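# Move the red foam block from aisle shelf to desk

## Task

From the line of foam blocks on the shelf at the far end of the aisle, remove the red one and set it on the desk. The yellow blocks must remain upright in their original spots, neither moved nor rotated. The robot must not tip over or be left leaning, or the attempt fails. The result must hold by itself at the end; anything only the robot is keeping in place does not count.

## Robot and tools

ROBOT. A Hello Robot Stretch 4, about 1.6 m tall: an omni-wheel base (rim within 0.23 m of the base origin), a lift on a mast, one arm that extends straight forward, a three-joint wrist and a two-finger gripper. There is one arm, so each action holds a single set of joint targets. Loose objects may occasionally get nudged by something other than the robot.

FRAMES. Base frame: origin on the floor below the base centre, x forward, y left, z up. hand_pose is reported in this frame, for the point between the fingers 0.015 m behind the tips; its printed position may be somewhat off. Odometry frame is the base frame as it was when the scene began. base_odometry comes only from wheel turns (slip counts as motion); heading runs -3.142 to 3.142, left positive.

execute_actions. Argument "actions": a list holding exactly one action, or empty (empty just returns state and images). Optional "cameras": list from head_camera, head_left_camera, head_right_camera, wrist_camera, all; omitted/null/["all"] gives every camera, [] gives none; an unknown name rejects the call. An action contains "base", "joints", or both, optionally "pace" and "contact_limits"; or "end_of_arm" by itself. All its motions start at once.
- "base": exactly one key, each a relative offset from where the base last reported itself. translate_m: straight drive in metres, forward positive, -2 to 2. strafe_m: sideways in metres, left positive, -2 to 2. rotate_rad: turn in place in radians, counter-clockwise (left) positive, -3.2 to 3.2.
- "joints": absolute targets by name. lift_m 0 to 1.2 m (tolerance 0.004). arm_m extension 0 to 0.55 m (0.004). wrist_yaw_rad -1.134 to 4.276 (0.02; 0 forward, positive left, 3.14 folded back; over 3.4 the arm may obstruct). wrist_pitch_rad -1.117 to 4.259 (0.05; 0 level, 1.57 pointing down). wrist_roll_rad -1.117 to 4.259 (0.02; 0 = fingers level; positive is clockwise viewed from behind the gripper). gripper_m finger gap 0 to 0.08 m (0.002). A target outside its range is clipped and reported; any other bad value or unknown key rejects the call with no motion.
- "pace": "slow", "default", "fast", "max"; base up to 0.1/0.3/0.4/0.6 m/s and 1/2/3/4 rad/s. With lift above 0.2 the base is slowed further, down to 0.3 m/s and 1 rad/s at lift 1.2.
- "contact_limits": only {"arm_m": value}, 0 (gentlest) to 0.75 (firmest), default 0.5; how hard the arm may push before a contact_stop.
- {"end_of_arm": "enable_torque"} revives wrist or gripper motors that shut off.
No action runs past 15 s. A joint or base omitted from an action may still be driving to its earlier target. If a result reports a stop, later execute_actions, wait and finished_scene calls in the same reply are skipped.

wait: {"seconds": 0 to 10}; commands nothing, returns state and images. zoom_image: {"camera", "region": [x0,y0,x1,y1]} pixels of that camera's latest full image, top-left origin, at most 504x504. finished_scene: {"scene": 1 or 2}; final, reports success and starts the next scene with its own task.

CAMERAS. head_camera (420x560) sits atop the mast looking forward and down; turn the base to look around. head_left_camera and head_right_camera are fisheyes (420x672) aimed more steeply down, also showing base and arm. wrist_camera (616x392) looks along the fingers, fingertips near the bottom of the picture.

RESULT LINES. base_status/joint_status: "done"; "off_target" (stopped short, may still push); "contact_stop_at_<key>" (hit something; that part goes slack, a slack lift may sag, slack wheels may roll); "limit_stop_at_<name>" such as own_body or tilt (over 6 degrees lean: lift, arm, wheels slack until upright); "time_out"; "torque_fault" (wrist or gripper motor overloaded and limp until enable_torque). on_its_own lists uncommanded behaviour; "held at" is a target, not a position. lidar_m: 12 distances in 30-degree sectors, first straight ahead then counter-clockwise (4th left, 7th back, 10th right); "-" means nothing seen or closer than 0.25 m; it sees from about 0.15 m up, so tabletops register; it misses glass and thin legs. wrist_depth_mm: 7x7 grid of median depths, 100 to 2000 mm. turned_by_wheels vs turned_by_imu differing by over about 0.1 rad suggests a collision or slip. base_tilt in degrees, forward and right positive, with a fixed bias up to 1.5. motor_effort: percent of max, bracket is noisy peak; for wheel_0..2 positive turns the base right. A loaded level gripper shifts wrist_pitch effort away from 0.

GRIPPING. Command a gap smaller than the object to squeeze. After gripping, off_target means something is held; done usually means empty, though light or thin grips can read done. Gripper effort staying beyond about 50 shuts the motor off and may drop the object.

CAUTIONS. Start by unfolding: lift_m 0.4 with wrist_yaw_rad 0 in one action. Avoid tilting the gripper up (pitch below -0.2) combined with roll below -0.4 or above 4. Don't drive or turn carrying over 1 kg with arm_m above 0.2, especially fast. Steady pushes, high grips or high contact limits can tip the robot. Use gentle contact limits near the shelf so the yellow blocks aren't disturbed, release the red block so it rests on the desk by itself, and avoid drops, slams and hard hits.

Each tool is called as name(argument=value, ...), one argument or row to a line, values as JSON.

## Session

execute_actions(
  actions=[],
)

Scene clock: 0.00 s.
base_odometry: x=+0.000 y=+0.000 heading=+0.000 (m, m, rad; odometry frame)
turned_by_wheels: +0.000 (rad since the last result)
turned_by_imu: +0.000 (rad since the last result)
base_tilt: forward=-1.0 right=+0.8 (deg)
lidar_m: 2.31 0.92 0.69 0.68 0.73 1.39 1.37 1.45 2.08 1.37 1.61 2.40
base_status: not commanded
joint_positions: lift_m=+0.228 arm_m=+0.002 wrist_yaw_rad=+3.222 wrist_pitch_rad=+0.021 wrist_roll_rad=+0.002 gripper_m=+0.040
joint_status: not commanded
motor_effort: lift_m=+20 arm_m=-2 wrist_yaw_rad=-2 wrist_pitch_rad=-10 wrist_roll_rad=-1 gripper_m=+0 wheel_0=+0 wheel_1=-1 wheel_2=+1 (%)
hand_pose: x=-0.0461 y=+0.0701 z=+0.4021 quat_wxyz=(-0.040, -0.011, +0.001, +0.999) (m; base frame)
wrist_depth_mm: - - 134 1499 1397 1397 1336 / - - 133 1499 1430 1397 1336 / - - 134 236 1430 1397 1366 / - 130 138 1499 1430 1430 1336 / 188 1661 1618 1537 1464 1430 1336 / 193 1255 152 1397 158 1308 1281 / 192 - - 1008 931 - 946
pictures: head_camera, head_left_camera, head_right_camera, wrist_camera
Images, in order (width x height): head_camera 420x560, head_left_camera 420x672, head_right_camera 420x672, wrist_camera 616x392.

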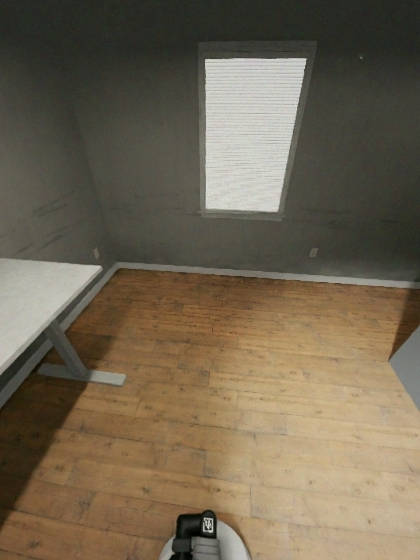

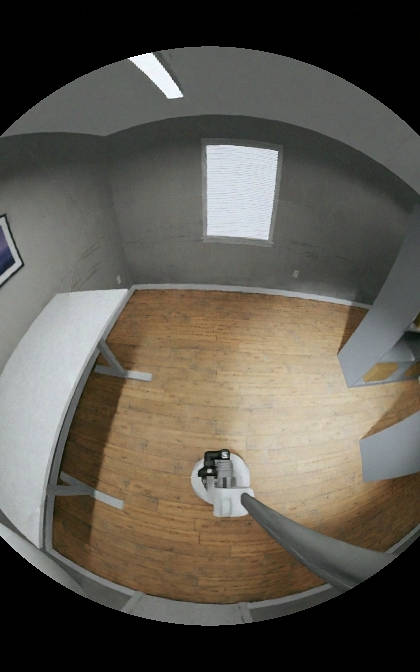

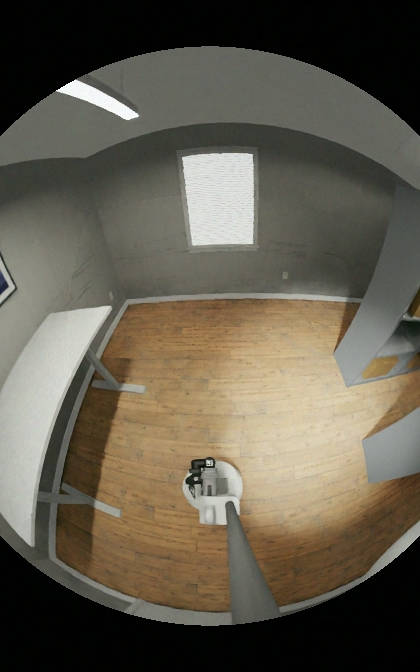

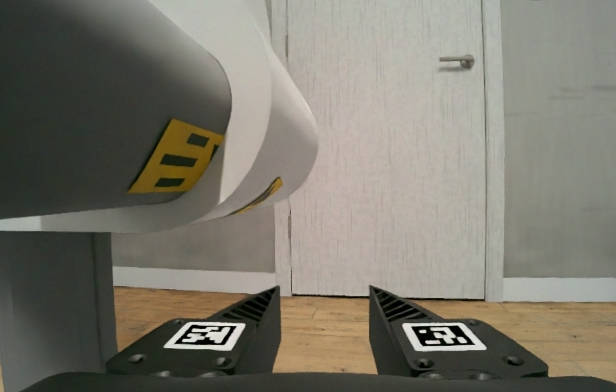

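execute_actions(
  actions=[
    {"base":{"translate_m":0.6}},
  ],
  cameras=[],
)

execute_actions(
  actions=[
    {"base":{"rotate_rad":-1.5},"joints":{"lift_m":0.4,"wrist_yaw_rad":0}},
  ],
)

Scene clock: 7.07 s.
base_odometry: x=+0.600 y=+0.000 heading=+0.000 (m, m, rad; odometry frame)
turned_by_wheels: +0.000 (rad since the last result)
turned_by_imu: -0.003 (rad since the last result)
base_tilt: forward=-1.1 right=+0.8 (deg)
lidar_m: 1.71 1.86 0.68 0.64 0.68 1.01 1.96 2.10 1.49 1.42 1.48 1.78
base_status: done
joint_positions: lift_m=+0.228 arm_m=+0.002 wrist_yaw_rad=+3.222 wrist_pitch_rad=+0.021 wrist_roll_rad=+0.002 gripper_m=+0.040
joint_status: not commanded
motor_effort: lift_m=+20(20) arm_m=-1(2) wrist_yaw_rad=+0(0) wrist_pitch_rad=-9(10) wrist_roll_rad=+0(0) gripper_m=+1(1) wheel_0=+2(7) wheel_1=+2(4) wheel_2=+0(9) (%)
hand_pose: x=-0.0461 y=+0.0701 z=+0.4021 quat_wxyz=(-0.040, -0.011, +0.001, +0.999) (m; base frame)
wrist_depth_mm: - - 134 - 1983 1983 1863 / - - 133 - - 1983 1921 / - - 134 234 - 1921 1921 / - 130 139 - - 1983 1863 / 189 1921 - - - - 1921 / 194 1255 152 1366 158 1336 1308 / 192 - - 1008 931 - 931
pictures: none
No camera images: the call's "cameras" was empty. Leave "cameras" out to get every camera's image.

Scene clock: 9.53 s.
base_odometry: x=+0.600 y=+0.000 heading=-1.499 (m, m, rad; odometry frame)
turned_by_wheels: -1.500 (rad since the last result)
turned_by_imu: -1.535 (rad since the last result)
base_tilt: forward=-1.1 right=+0.8 (deg)
lidar_m: 1.42 1.53 1.73 1.71 1.88 0.65 0.64 0.73 1.12 1.97 2.15 1.47
base_status: done
joint_positions: lift_m=+0.400 arm_m=+0.002 wrist_yaw_rad=+0.000 wrist_pitch_rad=+0.021 wrist_roll_rad=+0.002 gripper_m=+0.040
joint_status: all done
motor_effort: lift_m=+23(23) arm_m=-1(1) wrist_yaw_rad=-2(5) wrist_pitch_rad=-9(9) wrist_roll_rad=-1(1) gripper_m=+1(1) wheel_0=+2(9) wheel_1=+1(9) wheel_2=+0(8) (%)
hand_pose: x=+0.3855 y=-0.0873 z=+0.5735 quat_wxyz=(+1.000, +0.001, +0.011, +0.000) (m; base frame)
wrist_depth_mm: - - 1205 1708 - 1098 1042 / - - 1229 1708 - 1118 1078 / - - 1255 - - 1160 1078 / - - 1308 - - 1138 1078 / - - 1281 1863 - 1160 1078 / 1808 1863 152 1576 158 1138 1060 / 1336 - - 1281 1255 - 1098
pictures: head_camera, head_left_camera, head_right_camera, wrist_camera
Images, in order (width x height): head_camera 420x560, head_left_camera 420x672, head_right_camera 420x672, wrist_camera 616x392.

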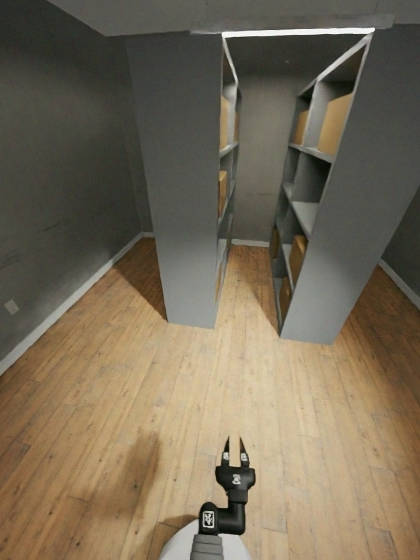

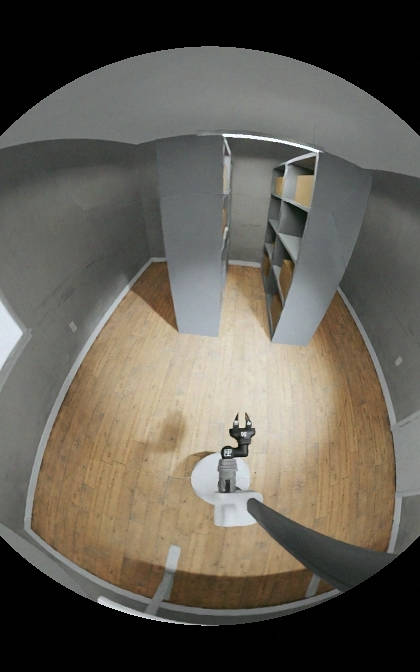

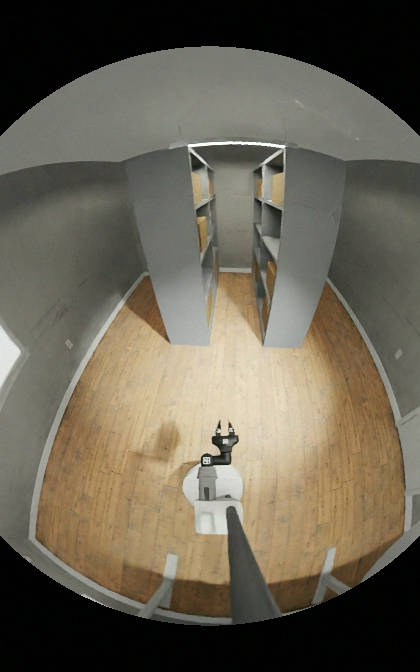

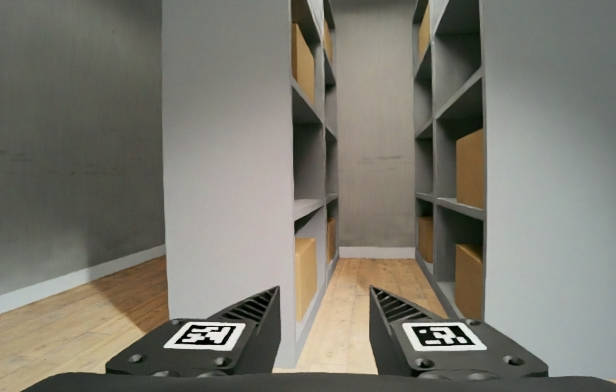

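execute_actions(
  actions=[
    {"base":{"rotate_rad":-0.175}},
  ],
  cameras=[],
)

execute_actions(
  actions=[
    {"base":{"strafe_m":-0.08}},
  ],
  cameras=[],
)

execute_actions(
  actions=[
    {"base":{"translate_m":0.9}},
  ],
)

Scene clock: 20.30 s.
base_odometry: x=+0.600 y=+0.000 heading=-1.674 (m, m, rad; odometry frame)
turned_by_wheels: -0.174 (rad since the last result)
turned_by_imu: -0.179 (rad since the last result)
base_tilt: forward=-1.1 right=+0.8 (deg)
lidar_m: 1.42 1.44 1.85 1.70 1.79 0.69 0.63 0.67 0.91 1.96 2.02 1.49
base_status: done
joint_positions: lift_m=+0.400 arm_m=+0.002 wrist_yaw_rad=+0.000 wrist_pitch_rad=+0.021 wrist_roll_rad=+0.002 gripper_m=+0.040
joint_status: not commanded
motor_effort: lift_m=+23(23) arm_m=-2(1) wrist_yaw_rad=-2(2) wrist_pitch_rad=-9(9) wrist_roll_rad=+0(1) gripper_m=-1(1) wheel_0=+2(5) wheel_1=+3(8) wheel_2=+2(8) (%)
hand_pose: x=+0.3855 y=-0.0874 z=+0.5735 quat_wxyz=(+1.000, +0.001, +0.011, +0.000) (m; base frame)
wrist_depth_mm: - 1160 1430 - 1499 1182 - / - 1229 1464 - 1397 1205 - / - 1182 1921 - 1336 1182 - / - 1229 1576 - 1366 1182 - / - 1229 1576 - 1499 1205 - / 1863 1205 152 1808 159 1229 1756 / 1336 - - 1366 1281 - 1281
pictures: none
No camera images: the call's "cameras" was empty. Leave "cameras" out to get every camera's image.

Scene clock: 21.63 s.
base_odometry: x=+0.520 y=+0.008 heading=-1.674 (m, m, rad; odometry frame)
turned_by_wheels: +0.000 (rad since the last result)
turned_by_imu: +0.000 (rad since the last result)
base_tilt: forward=-1.1 right=+0.9 (deg)
lidar_m: 1.43 1.45 1.94 1.79 1.87 0.69 0.65 0.67 0.91 1.87 1.97 1.51
base_status: done
joint_positions: lift_m=+0.400 arm_m=+0.002 wrist_yaw_rad=+0.000 wrist_pitch_rad=+0.021 wrist_roll_rad=+0.002 gripper_m=+0.040
joint_status: not commanded
motor_effort: lift_m=+23(23) arm_m=-2(2) wrist_yaw_rad=+0(0) wrist_pitch_rad=-8(10) wrist_roll_rad=-1(1) gripper_m=+0(0) wheel_0=+0(10) wheel_1=+0(6) wheel_2=+1(1) (%)
hand_pose: x=+0.3855 y=-0.0874 z=+0.5735 quat_wxyz=(+1.000, +0.001, +0.011, +0.000) (m; base frame)
wrist_depth_mm: 1205 1182 1921 - 1205 1229 - / 1205 1182 1756 - 1229 1205 - / 1205 1182 - - 1205 1205 - / - 1205 - - 1255 1229 - / - 1229 - - 1205 1229 - / 1576 1182 152 1921 158 1205 1708 / 1229 - - 1336 1281 - 1255
pictures: none
No camera images: the call's "cameras" was empty. Leave "cameras" out to get every camera's image.

Scene clock: 26.13 s.
base_odometry: x=+0.428 y=-0.887 heading=-1.674 (m, m, rad; odometry frame)
turned_by_wheels: +0.000 (rad since the last result)
turned_by_imu: -0.003 (rad since the last result)
base_tilt: forward=-1.1 right=+0.9 (deg)
lidar_m: 0.88 0.59 0.67 1.90 1.89 2.52 1.94 1.60 1.96 1.83 0.79 0.58
base_status: done
joint_positions: lift_m=+0.400 arm_m=+0.002 wrist_yaw_rad=+0.000 wrist_pitch_rad=+0.021 wrist_roll_rad=+0.002 gripper_m=+0.040
joint_status: not commanded
motor_effort: lift_m=+22(23) arm_m=-2(2) wrist_yaw_rad=-2(0) wrist_pitch_rad=-10(9) wrist_roll_rad=-1(1) gripper_m=+1(1) wheel_0=+3(6) wheel_1=+1(5) wheel_2=+2(10) (%)
hand_pose: x=+0.3855 y=-0.0874 z=+0.5735 quat_wxyz=(+1.000, +0.001, +0.011, +0.000) (m; base frame)
wrist_depth_mm: 741 946 - - 831 384 297 / 1118 1182 - - 1118 392 298 / 1182 1182 - - 788 397 303 / 1182 1182 - - 798 397 303 / 831 1229 - - 1205 397 303 / 831 931 152 1808 158 322 307 / 647 - - 1366 1098 - 307
pictures: head_camera, head_left_camera, head_right_camera, wrist_camera
Images, in order (width x height): head_camera 420x560, head_left_camera 420x672, head_right_camera 420x672, wrist_camera 616x392.

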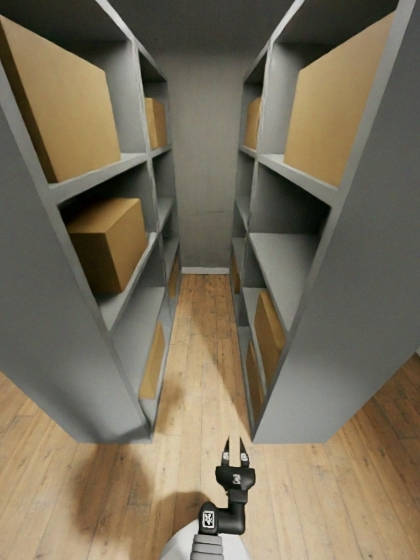

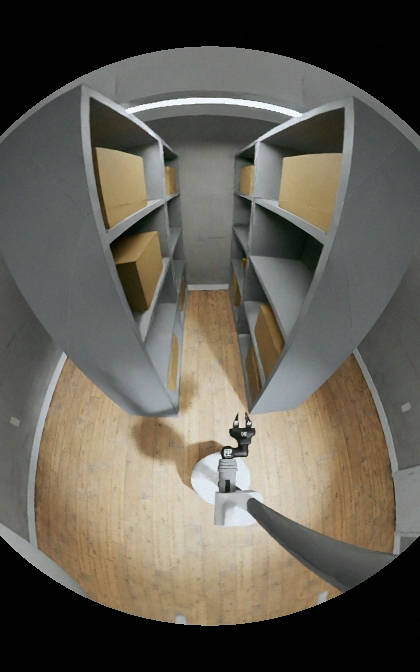

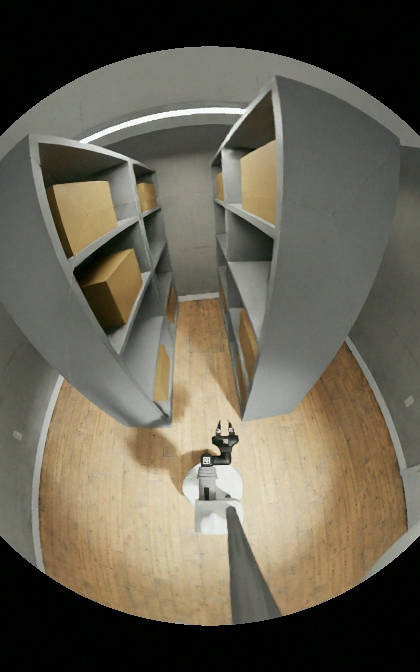

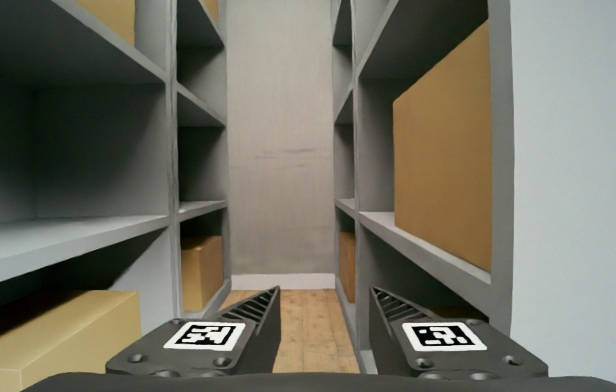

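execute_actions(
  actions=[
    {"base":{"strafe_m":0.02}},
  ],
  cameras=[],
)

execute_actions(
  actions=[
    {"base":{"translate_m":1.0}},
  ],
)

Scene clock: 30.73 s.
base_odometry: x=+0.448 y=-0.889 heading=-1.674 (m, m, rad; odometry frame)
turned_by_wheels: +0.000 (rad since the last result)
turned_by_imu: -0.001 (rad since the last result)
base_tilt: forward=-1.0 right=+0.9 (deg)
lidar_m: 0.94 0.61 0.71 1.86 1.88 2.50 1.92 1.62 1.96 1.85 0.78 0.58
base_status: done
joint_positions: lift_m=+0.400 arm_m=+0.002 wrist_yaw_rad=+0.000 wrist_pitch_rad=+0.021 wrist_roll_rad=+0.002 gripper_m=+0.040
joint_status: not commanded
motor_effort: lift_m=+22(23) arm_m=-2(2) wrist_yaw_rad=-2(1) wrist_pitch_rad=-8(9) wrist_roll_rad=-1(1) gripper_m=+0(0) wheel_0=-1(8) wheel_1=-1(9) wheel_2=+0(1) (%)
hand_pose: x=+0.3855 y=-0.0874 z=+0.5735 quat_wxyz=(+1.000, +0.001, +0.011, +0.000) (m; base frame)
wrist_depth_mm: 741 917 - - 917 585 297 / 1138 1182 - - 1138 427 298 / 1138 1182 - - 1182 436 300 / 1160 1205 - - 1098 439 301 / 668 1182 - - 1205 436 301 / 831 946 152 1808 158 370 303 / 640 - - 1336 1118 - 306
pictures: none
No camera images: the call's "cameras" was empty. Leave "cameras" out to get every camera's image.

Scene clock: 35.57 s.
base_odometry: x=+0.345 y=-1.884 heading=-1.673 (m, m, rad; odometry frame)
turned_by_wheels: +0.000 (rad since the last result)
turned_by_imu: -0.004 (rad since the last result)
base_tilt: forward=-1.1 right=+0.8 (deg)
lidar_m: 0.72 0.58 0.38 0.35 0.37 0.49 3.40 0.35 0.25 0.25 0.25 0.30
base_status: done
joint_positions: lift_m=+0.400 arm_m=+0.002 wrist_yaw_rad=+0.000 wrist_pitch_rad=+0.021 wrist_roll_rad=+0.002 gripper_m=+0.040
joint_status: not commanded
motor_effort: lift_m=+22(23) arm_m=-2(2) wrist_yaw_rad=-1(2) wrist_pitch_rad=-9(9) wrist_roll_rad=-1(1) gripper_m=+1(0) wheel_0=+3(6) wheel_1=+2(7) wheel_2=+1(9) (%)
hand_pose: x=+0.3855 y=-0.0874 z=+0.5736 quat_wxyz=(+1.000, +0.001, +0.011, +0.000) (m; base frame)
wrist_depth_mm: 750 1098 1138 1160 831 248 - / 1118 1078 1138 1160 1118 250 184 / 1118 1098 1160 1160 1118 253 185 / 1138 1118 1160 1182 1160 255 186 / 831 1138 1160 1160 615 255 186 / 842 1118 152 1182 158 240 186 / 707 - - 1182 831 - -
pictures: head_camera, head_left_camera, head_right_camera, wrist_camera
Images, in order (width x height): head_camera 420x560, head_left_camera 420x672, head_right_camera 420x672, wrist_camera 616x392.

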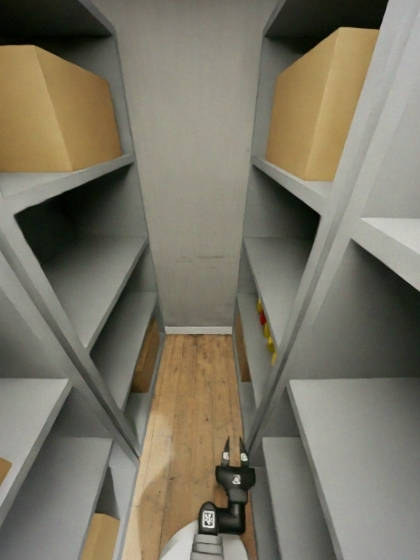

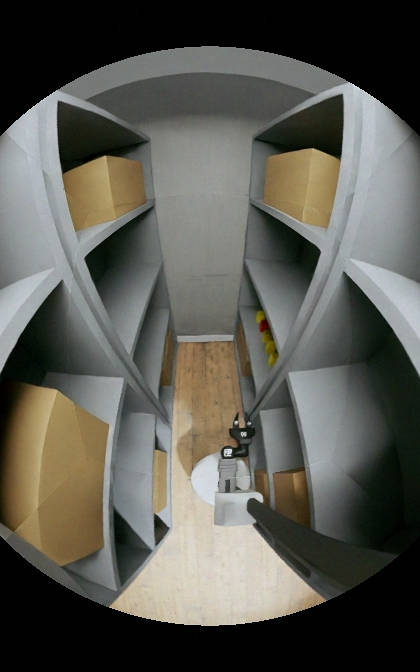

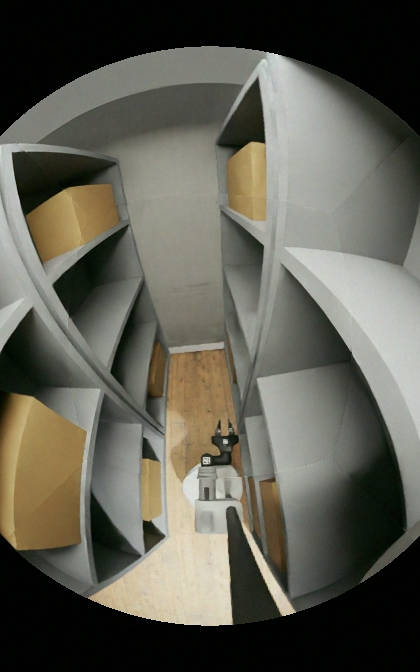

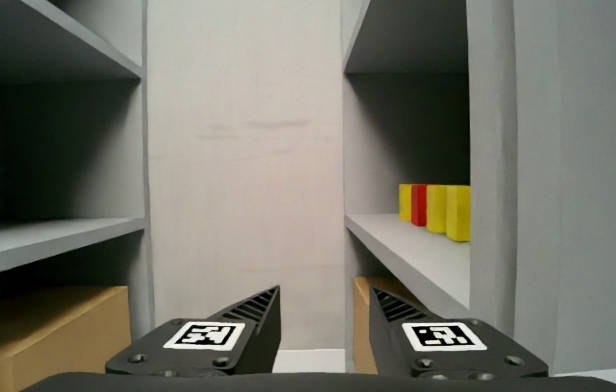

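execute_actions(
  actions=[
    {"base":{"strafe_m":0.05},"joints":{"lift_m":0.56}},
  ],
  cameras=[],
)

execute_actions(
  actions=[
    {"base":{"rotate_rad":0.03}},
  ],
  cameras=[],
)

execute_actions(
  actions=[
    {"base":{"translate_m":0.75}},
  ],
)

Scene clock: 52.93 s.
base_odometry: x=+0.395 y=-1.889 heading=-1.673 (m, m, rad; odometry frame)
turned_by_wheels: +0.000 (rad since the last result)
turned_by_imu: -0.001 (rad since the last result)
base_tilt: forward=-1.0 right=+0.8 (deg)
lidar_m: 0.88 0.49 0.34 0.30 0.33 0.45 3.41 0.42 0.29 0.26 0.27 0.35
base_status: done
joint_positions: lift_m=+0.560 arm_m=+0.002 wrist_yaw_rad=+0.000 wrist_pitch_rad=+0.021 wrist_roll_rad=+0.002 gripper_m=+0.040
joint_status: all done
motor_effort: lift_m=+23(26) arm_m=-2(1) wrist_yaw_rad=-1(0) wrist_pitch_rad=-9(9) wrist_roll_rad=+0(1) gripper_m=+0(0) wheel_0=+0(7) wheel_1=-1(10) wheel_2=+0(2) (%)
hand_pose: x=+0.3855 y=-0.0874 z=+0.7335 quat_wxyz=(+1.000, +0.001, +0.011, +0.000) (m; base frame)
wrist_depth_mm: 1078 1098 1138 1138 1098 413 251 / 715 1098 1160 1160 820 621 253 / 1118 1098 1182 1138 1138 1138 258 / 1098 1118 1182 1182 1118 1118 258 / 1118 1118 1182 1182 1138 1118 259 / 750 1138 152 1182 158 591 258 / 640 - - 1205 1098 - 257
pictures: none
No camera images: the call's "cameras" was empty. Leave "cameras" out to get every camera's image.

Scene clock: 53.47 s.
base_odometry: x=+0.395 y=-1.889 heading=-1.644 (m, m, rad; odometry frame)
turned_by_wheels: +0.030 (rad since the last result)
turned_by_imu: +0.030 (rad since the last result)
base_tilt: forward=-1.1 right=+0.8 (deg)
lidar_m: 0.94 0.48 0.34 0.30 0.33 0.43 3.42 0.41 0.28 0.25 0.28 0.39
base_status: done
joint_positions: lift_m=+0.560 arm_m=+0.002 wrist_yaw_rad=+0.000 wrist_pitch_rad=+0.021 wrist_roll_rad=+0.002 gripper_m=+0.040
joint_status: not commanded
motor_effort: lift_m=+23(23) arm_m=-1(2) wrist_yaw_rad=-1(2) wrist_pitch_rad=-8(9) wrist_roll_rad=-1(1) gripper_m=+0(1) wheel_0=-3(3) wheel_1=+0(4) wheel_2=+0(4) (%)
hand_pose: x=+0.3855 y=-0.0874 z=+0.7335 quat_wxyz=(+1.000, +0.001, +0.011, +0.000) (m; base frame)
wrist_depth_mm: 1098 1118 1160 1160 1098 418 370 / 647 1118 1138 1160 1098 615 554 / 1118 1138 1182 1160 1118 1078 960 / 1118 1098 1182 1160 1138 1138 991 / 1138 1118 1182 1160 1118 1118 960 / 768 946 152 1182 158 591 473 / 585 - - 1160 1160 - 480
pictures: none
No camera images: the call's "cameras" was empty. Leave "cameras" out to get every camera's image.

Scene clock: 57.47 s.
base_odometry: x=+0.341 y=-2.637 heading=-1.643 (m, m, rad; odometry frame)
turned_by_wheels: +0.000 (rad since the last result)
turned_by_imu: -0.003 (rad since the last result)
base_tilt: forward=-1.1 right=+0.8 (deg)
lidar_m: 0.61 0.53 0.36 0.33 0.35 0.47 1.20 0.38 0.26 0.25 0.25 0.31
base_status: done
joint_positions: lift_m=+0.560 arm_m=+0.002 wrist_yaw_rad=+0.000 wrist_pitch_rad=+0.021 wrist_roll_rad=+0.002 gripper_m=+0.040
joint_status: not commanded
motor_effort: lift_m=+23(23) arm_m=-2(2) wrist_yaw_rad=-1(2) wrist_pitch_rad=-9(8) wrist_roll_rad=-1(1) gripper_m=+0(0) wheel_0=+3(6) wheel_1=+2(6) wheel_2=+1(10) (%)
hand_pose: x=+0.3855 y=-0.0874 z=+0.7335 quat_wxyz=(+1.000, +0.001, +0.011, +0.000) (m; base frame)
wrist_depth_mm: 402 399 402 399 399 345 343 / 404 404 399 402 399 349 347 / 407 413 407 407 402 349 349 / 413 410 407 407 407 355 353 / 410 413 410 410 410 355 353 / 418 410 153 410 158 359 355 / 421 - - 415 413 - 359
pictures: head_camera, head_left_camera, head_right_camera, wrist_camera
Images, in order (width x height): head_camera 420x560, head_left_camera 420x672, head_right_camera 420x672, wrist_camera 616x392.

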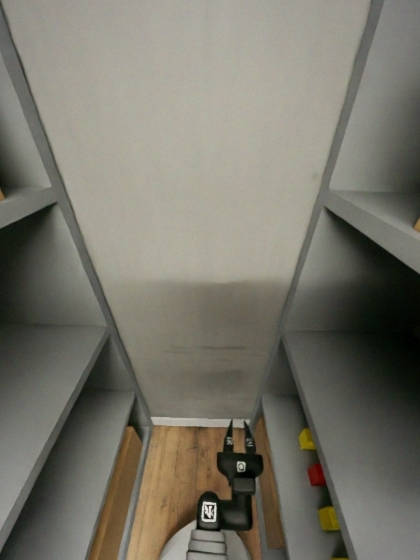

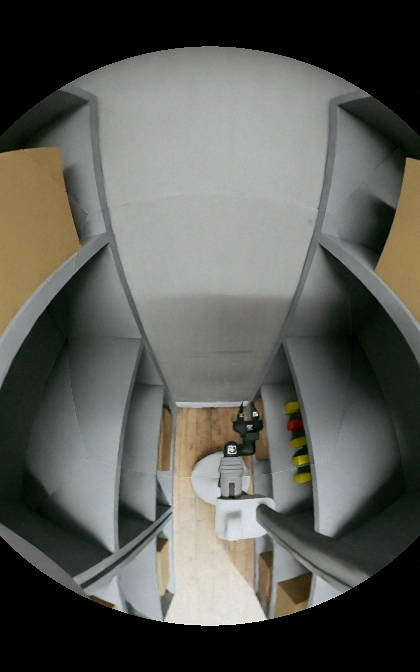

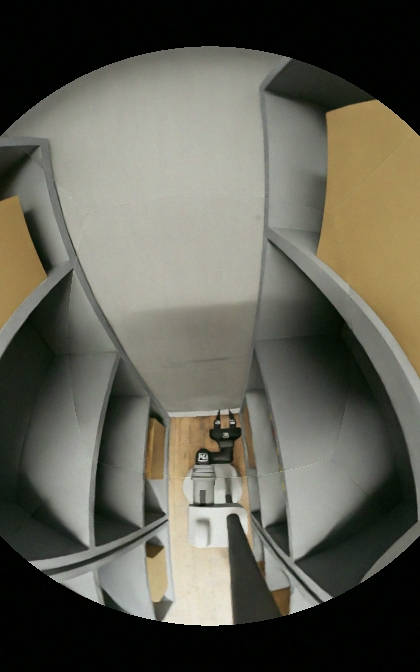

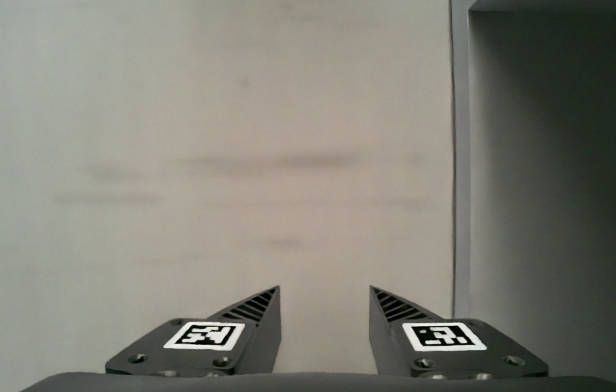

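execute_actions(
  actions=[
    {"base":{"strafe_m":0.05}},
  ],
  cameras=[],
)

execute_actions(
  actions=[
    {"base":{"rotate_rad":-1.53},"joints":{"wrist_pitch_rad":0.35},"pace":"slow"},
  ],
)

Scene clock: 63.63 s.
base_odometry: x=+0.390 y=-2.640 heading=-1.643 (m, m, rad; odometry frame)
turned_by_wheels: +0.000 (rad since the last result)
turned_by_imu: -0.001 (rad since the last result)
base_tilt: forward=-1.1 right=+0.8 (deg)
lidar_m: 0.62 0.44 0.32 0.27 0.30 0.43 1.05 0.44 0.31 0.29 0.28 0.39
base_status: done
joint_positions: lift_m=+0.560 arm_m=+0.002 wrist_yaw_rad=+0.000 wrist_pitch_rad=+0.021 wrist_roll_rad=+0.002 gripper_m=+0.040
joint_status: not commanded
motor_effort: lift_m=+23(23) arm_m=-1(2) wrist_yaw_rad=-1(1) wrist_pitch_rad=-9(9) wrist_roll_rad=+0(1) gripper_m=+0(2) wheel_0=+0(9) wheel_1=+2(9) wheel_2=+0(0) (%)
hand_pose: x=+0.3855 y=-0.0874 z=+0.7335 quat_wxyz=(+1.000, +0.001, +0.011, +0.000) (m; base frame)
wrist_depth_mm: 399 399 399 399 397 392 343 / 404 399 402 402 399 399 343 / 404 402 402 402 399 399 347 / 410 407 407 402 404 402 351 / 413 410 407 407 407 404 351 / 418 415 152 410 158 392 357 / 415 - - 413 410 - 357
pictures: none
No camera images: the call's "cameras" was empty. Leave "cameras" out to get every camera's image.

Scene clock: 66.43 s.
base_odometry: x=+0.390 y=-2.640 heading=+3.111 (m, m, rad; odometry frame)
turned_by_wheels: -1.529 (rad since the last result)
turned_by_imu: -1.565 (rad since the last result)
base_tilt: forward=-1.1 right=+0.9 (deg)
lidar_m: 0.27 0.28 0.43 0.61 0.42 0.31 0.27 0.30 0.44 1.20 0.44 0.30
base_status: done
joint_positions: lift_m=+0.560 arm_m=+0.002 wrist_yaw_rad=+0.000 wrist_pitch_rad=+0.352 wrist_roll_rad=+0.002 gripper_m=+0.040
joint_status: all done
motor_effort: lift_m=+23(23) arm_m=-2(2) wrist_yaw_rad=-3(1) wrist_pitch_rad=-9(8) wrist_roll_rad=+0(0) gripper_m=+0(0) wheel_0=+3(7) wheel_1=+2(9) wheel_2=+2(7) (%)
hand_pose: x=+0.3725 y=-0.0874 z=+0.6647 quat_wxyz=(+0.985, +0.001, +0.175, +0.000) (m; base frame)
wrist_depth_mm: 477 477 469 462 462 368 259 / 496 500 496 492 484 375 264 / 535 530 521 521 517 379 266 / 559 564 549 544 539 384 268 / 492 484 480 473 469 384 268 / 256 257 152 366 158 332 267 / 279 - - 300 298 - 265
pictures: head_camera, head_left_camera, head_right_camera, wrist_camera
Images, in order (width x height): head_camera 420x560, head_left_camera 420x672, head_right_camera 420x672, wrist_camera 616x392.

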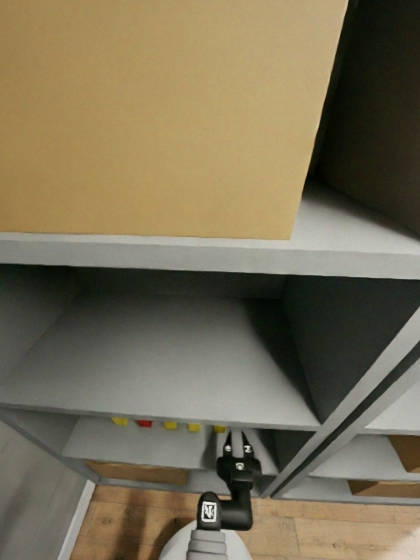

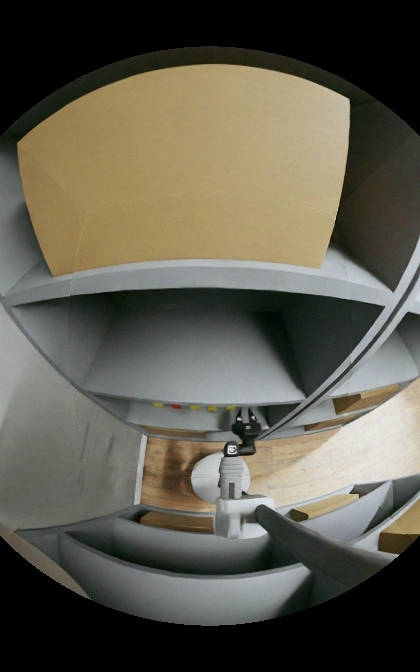

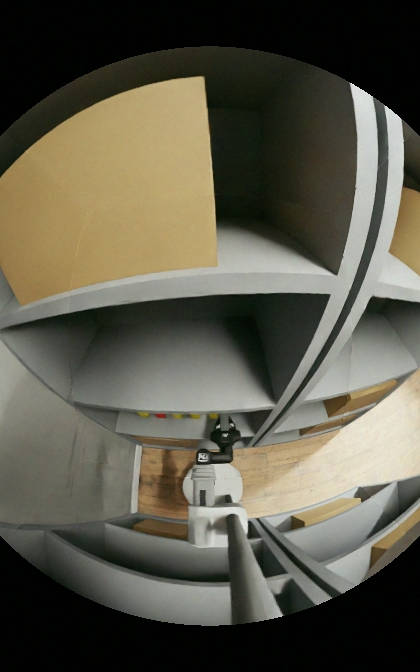

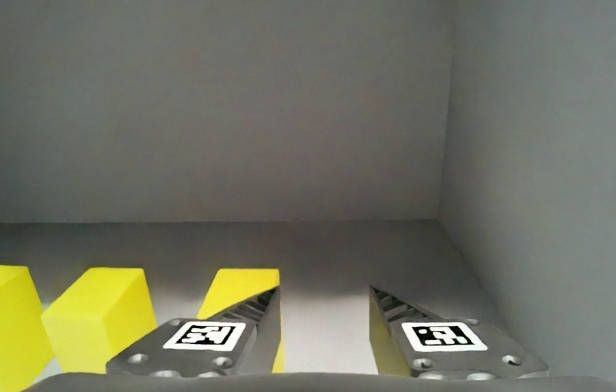

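execute_actions(
  actions=[
    {"base":{"rotate_rad":-0.03},"joints":{"wrist_pitch_rad":0.1,"gripper_m":0.07}},
  ],
  cameras=[],
)

execute_actions(
  actions=[
    {"base":{"strafe_m":0.27},"pace":"slow"},
  ],
  cameras=[],
)

execute_actions(
  actions=[
    {"base":{"translate_m":-0.03},"joints":{"wrist_pitch_rad":0.3},"pace":"slow"},
  ],
)

Scene clock: 74.67 s.
base_odometry: x=+0.390 y=-2.640 heading=+3.081 (m, m, rad; odometry frame)
turned_by_wheels: -0.029 (rad since the last result)
turned_by_imu: -0.031 (rad since the last result)
base_tilt: forward=-1.0 right=+0.9 (deg)
lidar_m: 0.28 0.28 0.40 0.60 0.43 0.30 0.29 0.30 0.42 1.07 0.45 0.31
base_status: done
joint_positions: lift_m=+0.560 arm_m=+0.002 wrist_yaw_rad=+0.000 wrist_pitch_rad=+0.103 wrist_roll_rad=+0.002 gripper_m=+0.070
joint_status: all done
motor_effort: lift_m=+23(23) arm_m=-2(2) wrist_yaw_rad=+0(1) wrist_pitch_rad=-10(14) wrist_roll_rad=+0(1) gripper_m=+2(2) wheel_0=+3(4) wheel_1=+2(4) wheel_2=+2(5) (%)
hand_pose: x=+0.3844 y=-0.0874 z=+0.7161 quat_wxyz=(+0.999, +0.001, +0.052, +0.000) (m; base frame)
wrist_depth_mm: 477 492 500 500 500 330 237 / 517 512 508 512 508 336 240 / 525 521 517 517 517 342 244 / 530 530 535 525 525 343 245 / 544 549 544 539 535 343 246 / 554 549 161 549 539 297 245 / 459 - 138 469 436 - -
pictures: none
No camera images: the call's "cameras" was empty. Leave "cameras" out to get every camera's image.

Scene clock: 78.50 s.
base_odometry: x=+0.374 y=-2.910 heading=+3.081 (m, m, rad; odometry frame)
turned_by_wheels: +0.000 (rad since the last result)
turned_by_imu: +0.000 (rad since the last result)
base_tilt: forward=-1.0 right=+0.8 (deg)
lidar_m: 0.27 0.28 0.37 0.31 0.35 0.31 0.30 0.31 0.42 1.06 0.40 0.29
base_status: done
joint_positions: lift_m=+0.560 arm_m=+0.002 wrist_yaw_rad=+0.000 wrist_pitch_rad=+0.103 wrist_roll_rad=+0.002 gripper_m=+0.070
joint_status: not commanded
motor_effort: lift_m=+23(23) arm_m=-2(2) wrist_yaw_rad=-1(2) wrist_pitch_rad=-10(10) wrist_roll_rad=+0(1) gripper_m=+3(3) wheel_0=-3(6) wheel_1=+3(6) wheel_2=+1(5) (%)
hand_pose: x=+0.3844 y=-0.0874 z=+0.7161 quat_wxyz=(+0.999, +0.001, +0.051, +0.000) (m; base frame)
wrist_depth_mm: 473 488 496 488 492 488 484 / 504 508 500 504 500 496 488 / 512 512 517 504 504 508 500 / 521 525 517 517 517 517 512 / 530 539 535 530 525 525 521 / 525 539 160 539 530 530 530 / 462 - 137 466 433 - -
pictures: none
No camera images: the call's "cameras" was empty. Leave "cameras" out to get every camera's image.

Scene clock: 79.87 s.
base_odometry: x=+0.404 y=-2.912 heading=+3.081 (m, m, rad; odometry frame)
turned_by_wheels: +0.000 (rad since the last result)
turned_by_imu: -0.001 (rad since the last result)
base_tilt: forward=-1.1 right=+0.8 (deg)
lidar_m: 0.30 0.33 0.35 0.34 0.35 0.29 0.26 0.28 0.39 1.01 0.47 0.31
base_status: done
joint_positions: lift_m=+0.560 arm_m=+0.002 wrist_yaw_rad=+0.000 wrist_pitch_rad=+0.302 wrist_roll_rad=+0.002 gripper_m=+0.070
joint_status: all done
motor_effort: lift_m=+22(22) arm_m=-1(1) wrist_yaw_rad=-2(1) wrist_pitch_rad=-8(11) wrist_roll_rad=-1(1) gripper_m=+3(2) wheel_0=-4(5) wheel_1=-2(5) wheel_2=+1(5) (%)
hand_pose: x=+0.3759 y=-0.0874 z=+0.6747 quat_wxyz=(+0.989, +0.001, +0.150, +0.000) (m; base frame)
wrist_depth_mm: 492 496 492 484 488 484 484 / 504 512 517 508 512 512 504 / 530 539 544 535 539 535 535 / 554 569 564 564 564 559 559 / 512 544 530 530 521 512 504 / 270 300 160 264 364 254 285 / 253 - 138 247 314 - -
pictures: head_camera, head_left_camera, head_right_camera, wrist_camera
Images, in order (width x height): head_camera 420x560, head_left_camera 420x672, head_right_camera 420x672, wrist_camera 616x392.

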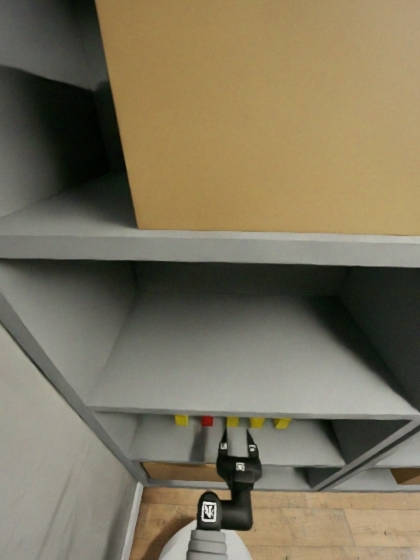

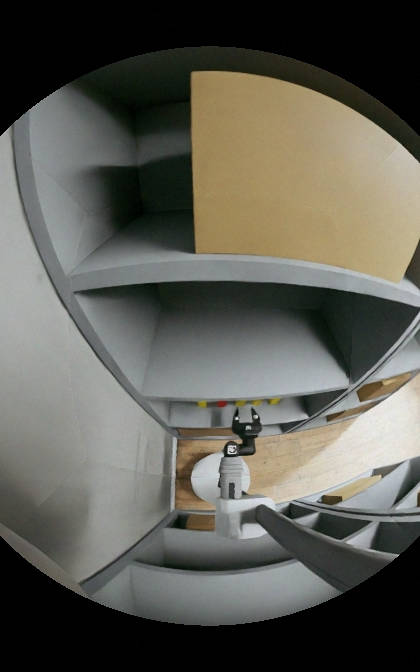

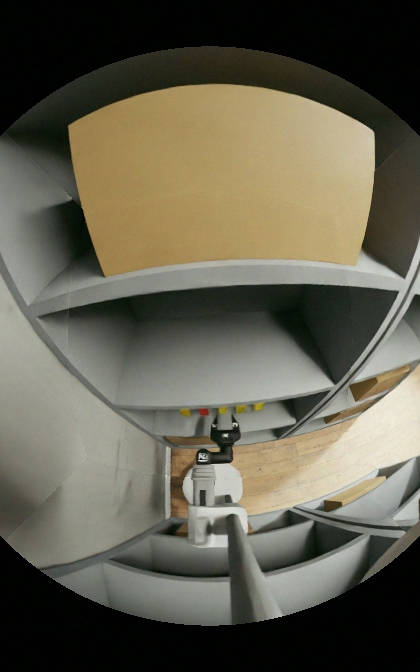

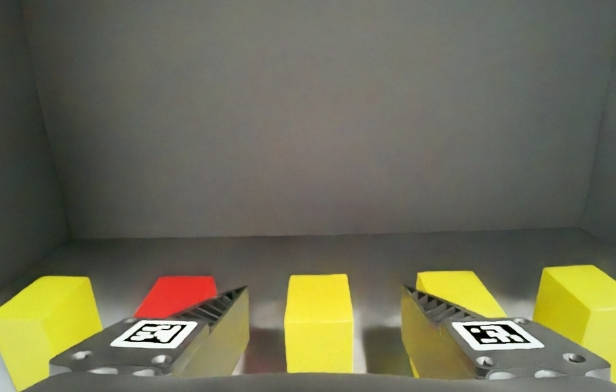

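execute_actions(
  actions=[
    {"base":{"strafe_m":0.07},"joints":{"wrist_pitch_rad":0.05},"pace":"slow"},
  ],
  cameras=[],
)

execute_actions(
  actions=[
    {"base":{"rotate_rad":0.12},"joints":{"wrist_yaw_rad":-0.12,"lift_m":0.5},"pace":"slow"},
  ],
  cameras=["head_camera","wrist_camera"],
)

Scene clock: 89.00 s.
base_odometry: x=+0.400 y=-2.981 heading=+3.081 (m, m, rad; odometry frame)
turned_by_wheels: +0.000 (rad since the last result)
turned_by_imu: -0.001 (rad since the last result)
base_tilt: forward=-1.0 right=+0.9 (deg)
lidar_m: 0.29 0.33 0.29 0.25 0.29 0.29 0.27 0.29 0.40 1.00 0.46 0.32
base_status: done
joint_positions: lift_m=+0.560 arm_m=+0.002 wrist_yaw_rad=+0.000 wrist_pitch_rad=+0.053 wrist_roll_rad=+0.002 gripper_m=+0.070
joint_status: all done
motor_effort: lift_m=+22(23) arm_m=-1(1) wrist_yaw_rad=-2(1) wrist_pitch_rad=-11(12) wrist_roll_rad=-1(1) gripper_m=+1(3) wheel_0=-2(7) wheel_1=+1(6) wheel_2=+0(0) (%)
hand_pose: x=+0.3853 y=-0.0874 z=+0.7267 quat_wxyz=(+1.000, +0.001, +0.027, +0.000) (m; base frame)
wrist_depth_mm: 404 424 433 424 449 442 439 / 459 539 535 530 535 530 530 / 462 544 539 539 539 535 525 / 462 549 544 549 544 539 544 / 459 554 549 554 549 544 544 / 452 559 161 559 559 549 549 / 424 - 137 521 480 - -
pictures: none
No camera images: the call's "cameras" was empty. Leave "cameras" out to get every camera's image.

Scene clock: 90.37 s.
base_odometry: x=+0.400 y=-2.981 heading=-3.083 (m, m, rad; odometry frame)
turned_by_wheels: +0.119 (rad since the last result)
turned_by_imu: +0.122 (rad since the last result)
base_tilt: forward=-1.1 right=+0.8 (deg)
lidar_m: 0.29 0.32 0.28 0.27 0.29 0.28 0.27 0.30 0.45 0.96 0.42 0.32
base_status: done
joint_positions: lift_m=+0.500 arm_m=+0.002 wrist_yaw_rad=-0.120 wrist_pitch_rad=+0.053 wrist_roll_rad=+0.002 gripper_m=+0.070
joint_status: all done
motor_effort: lift_m=+17(21) arm_m=-2(2) wrist_yaw_rad=-2(5) wrist_pitch_rad=-9(12) wrist_roll_rad=-1(1) gripper_m=+2(1) wheel_0=-4(5) wheel_1=-2(5) wheel_2=-2(4) (%)
hand_pose: x=+0.3733 y=-0.1121 z=+0.6672 quat_wxyz=(+0.998, +0.003, +0.026, -0.060) (m; base frame)
wrist_depth_mm: 433 530 535 530 525 530 521 / 436 539 539 535 530 535 525 / 433 544 539 544 539 530 530 / 436 544 549 549 544 544 539 / 430 559 549 554 554 549 544 / 424 530 160 530 492 517 521 / 384 - 138 233 349 - -
pictures: head_camera, wrist_camera
Images, in order (width x height): head_camera 420x560, wrist_camera 616x392.

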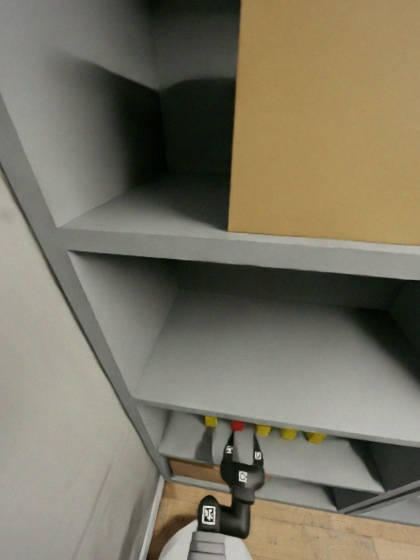

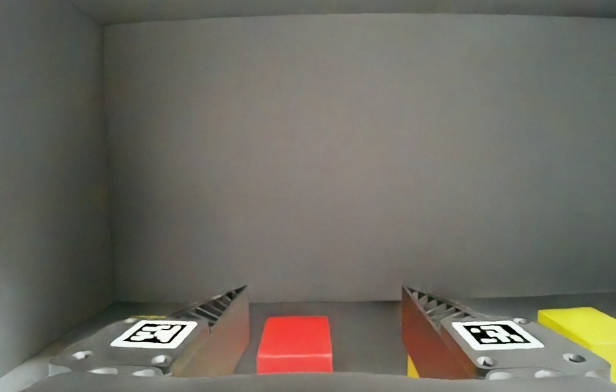

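execute_actions(
  actions=[
    {"base":{"rotate_rad":0.04},"joints":{"wrist_yaw_rad":-0.16,"lift_m":0.405},"pace":"slow"},
  ],
  cameras=["wrist_camera"],
)

execute_actions(
  actions=[
    {"joints":{"arm_m":0.04},"pace":"slow"},
  ],
  cameras=["wrist_camera"],
)

Scene clock: 98.47 s.
base_odometry: x=+0.400 y=-2.981 heading=-3.044 (m, m, rad; odometry frame)
turned_by_wheels: +0.039 (rad since the last result)
turned_by_imu: +0.039 (rad since the last result)
base_tilt: forward=-1.1 right=+0.8 (deg)
lidar_m: 0.29 0.33 0.27 0.26 0.29 0.27 0.28 0.32 0.47 0.86 0.41 0.30
base_status: done
joint_positions: lift_m=+0.405 arm_m=+0.002 wrist_yaw_rad=-0.160 wrist_pitch_rad=+0.053 wrist_roll_rad=+0.002 gripper_m=+0.070
joint_status: all done
motor_effort: lift_m=+16(17) arm_m=-2(2) wrist_yaw_rad=-2(4) wrist_pitch_rad=-10(11) wrist_roll_rad=-1(0) gripper_m=+2(2) wheel_0=-3(6) wheel_1=-2(7) wheel_2=-2(5) (%)
hand_pose: x=+0.3687 y=-0.1201 z=+0.5722 quat_wxyz=(+0.996, +0.003, +0.026, -0.080) (m; base frame)
wrist_depth_mm: 421 530 530 530 525 530 521 / 424 535 539 535 535 535 525 / 427 544 544 539 544 535 535 / 424 236 554 211 544 211 539 / 399 214 480 213 410 211 384 / 277 216 161 214 255 212 256 / 205 - 138 209 193 - -
pictures: wrist_camera
Images, in order (width x height): wrist_camera 616x392.

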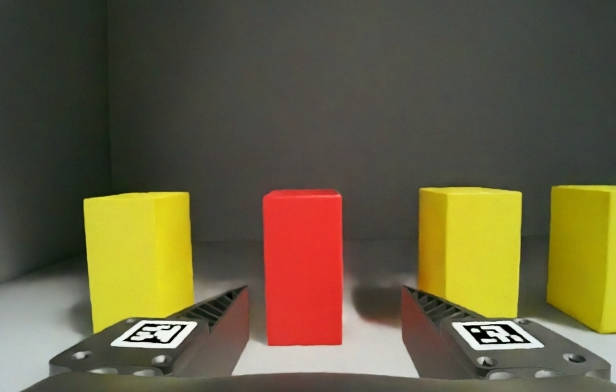

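Scene clock: 100.00 s.
base_odometry: x=+0.400 y=-2.981 heading=-3.044 (m, m, rad; odometry frame)
turned_by_wheels: +0.000 (rad since the last result)
turned_by_imu: +0.000 (rad since the last result)
base_tilt: forward=-1.0 right=+0.9 (deg)
lidar_m: 0.29 0.31 0.28 0.26 0.30 0.28 0.27 0.30 0.48 0.85 0.41 0.29
base_status: not commanded
joint_positions: lift_m=+0.405 arm_m=+0.039 wrist_yaw_rad=-0.160 wrist_pitch_rad=+0.053 wrist_roll_rad=+0.002 gripper_m=+0.070
joint_status: all done
motor_effort: lift_m=+17(17) arm_m=+5(6) wrist_yaw_rad=-2(3) wrist_pitch_rad=-10(11) wrist_roll_rad=-1(0) gripper_m=+3(3) wheel_0=-3(3) wheel_1=-2(2) wheel_2=-2(2) (%)
hand_pose: x=+0.4057 y=-0.1201 z=+0.5722 quat_wxyz=(+0.996, +0.003, +0.026, -0.080) (m; base frame)
wrist_depth_mm: 415 500 496 496 492 484 488 / 415 504 500 504 496 492 492 / 418 512 512 504 500 500 504 / 394 229 517 203 508 204 504 / 178 177 477 175 462 174 173 / 236 179 160 177 253 175 175 / 204 - 138 178 193 - -
pictures: wrist_camera
Images, in order (width x height): wrist_camera 616x392.

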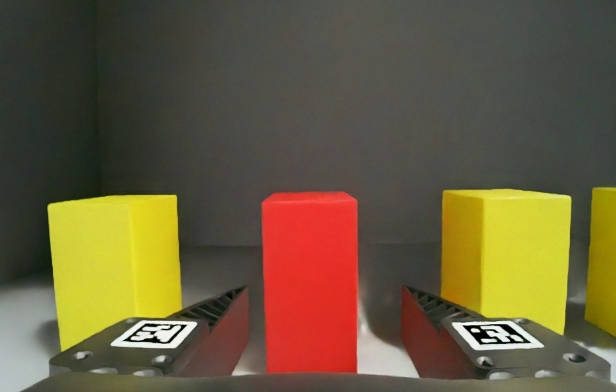

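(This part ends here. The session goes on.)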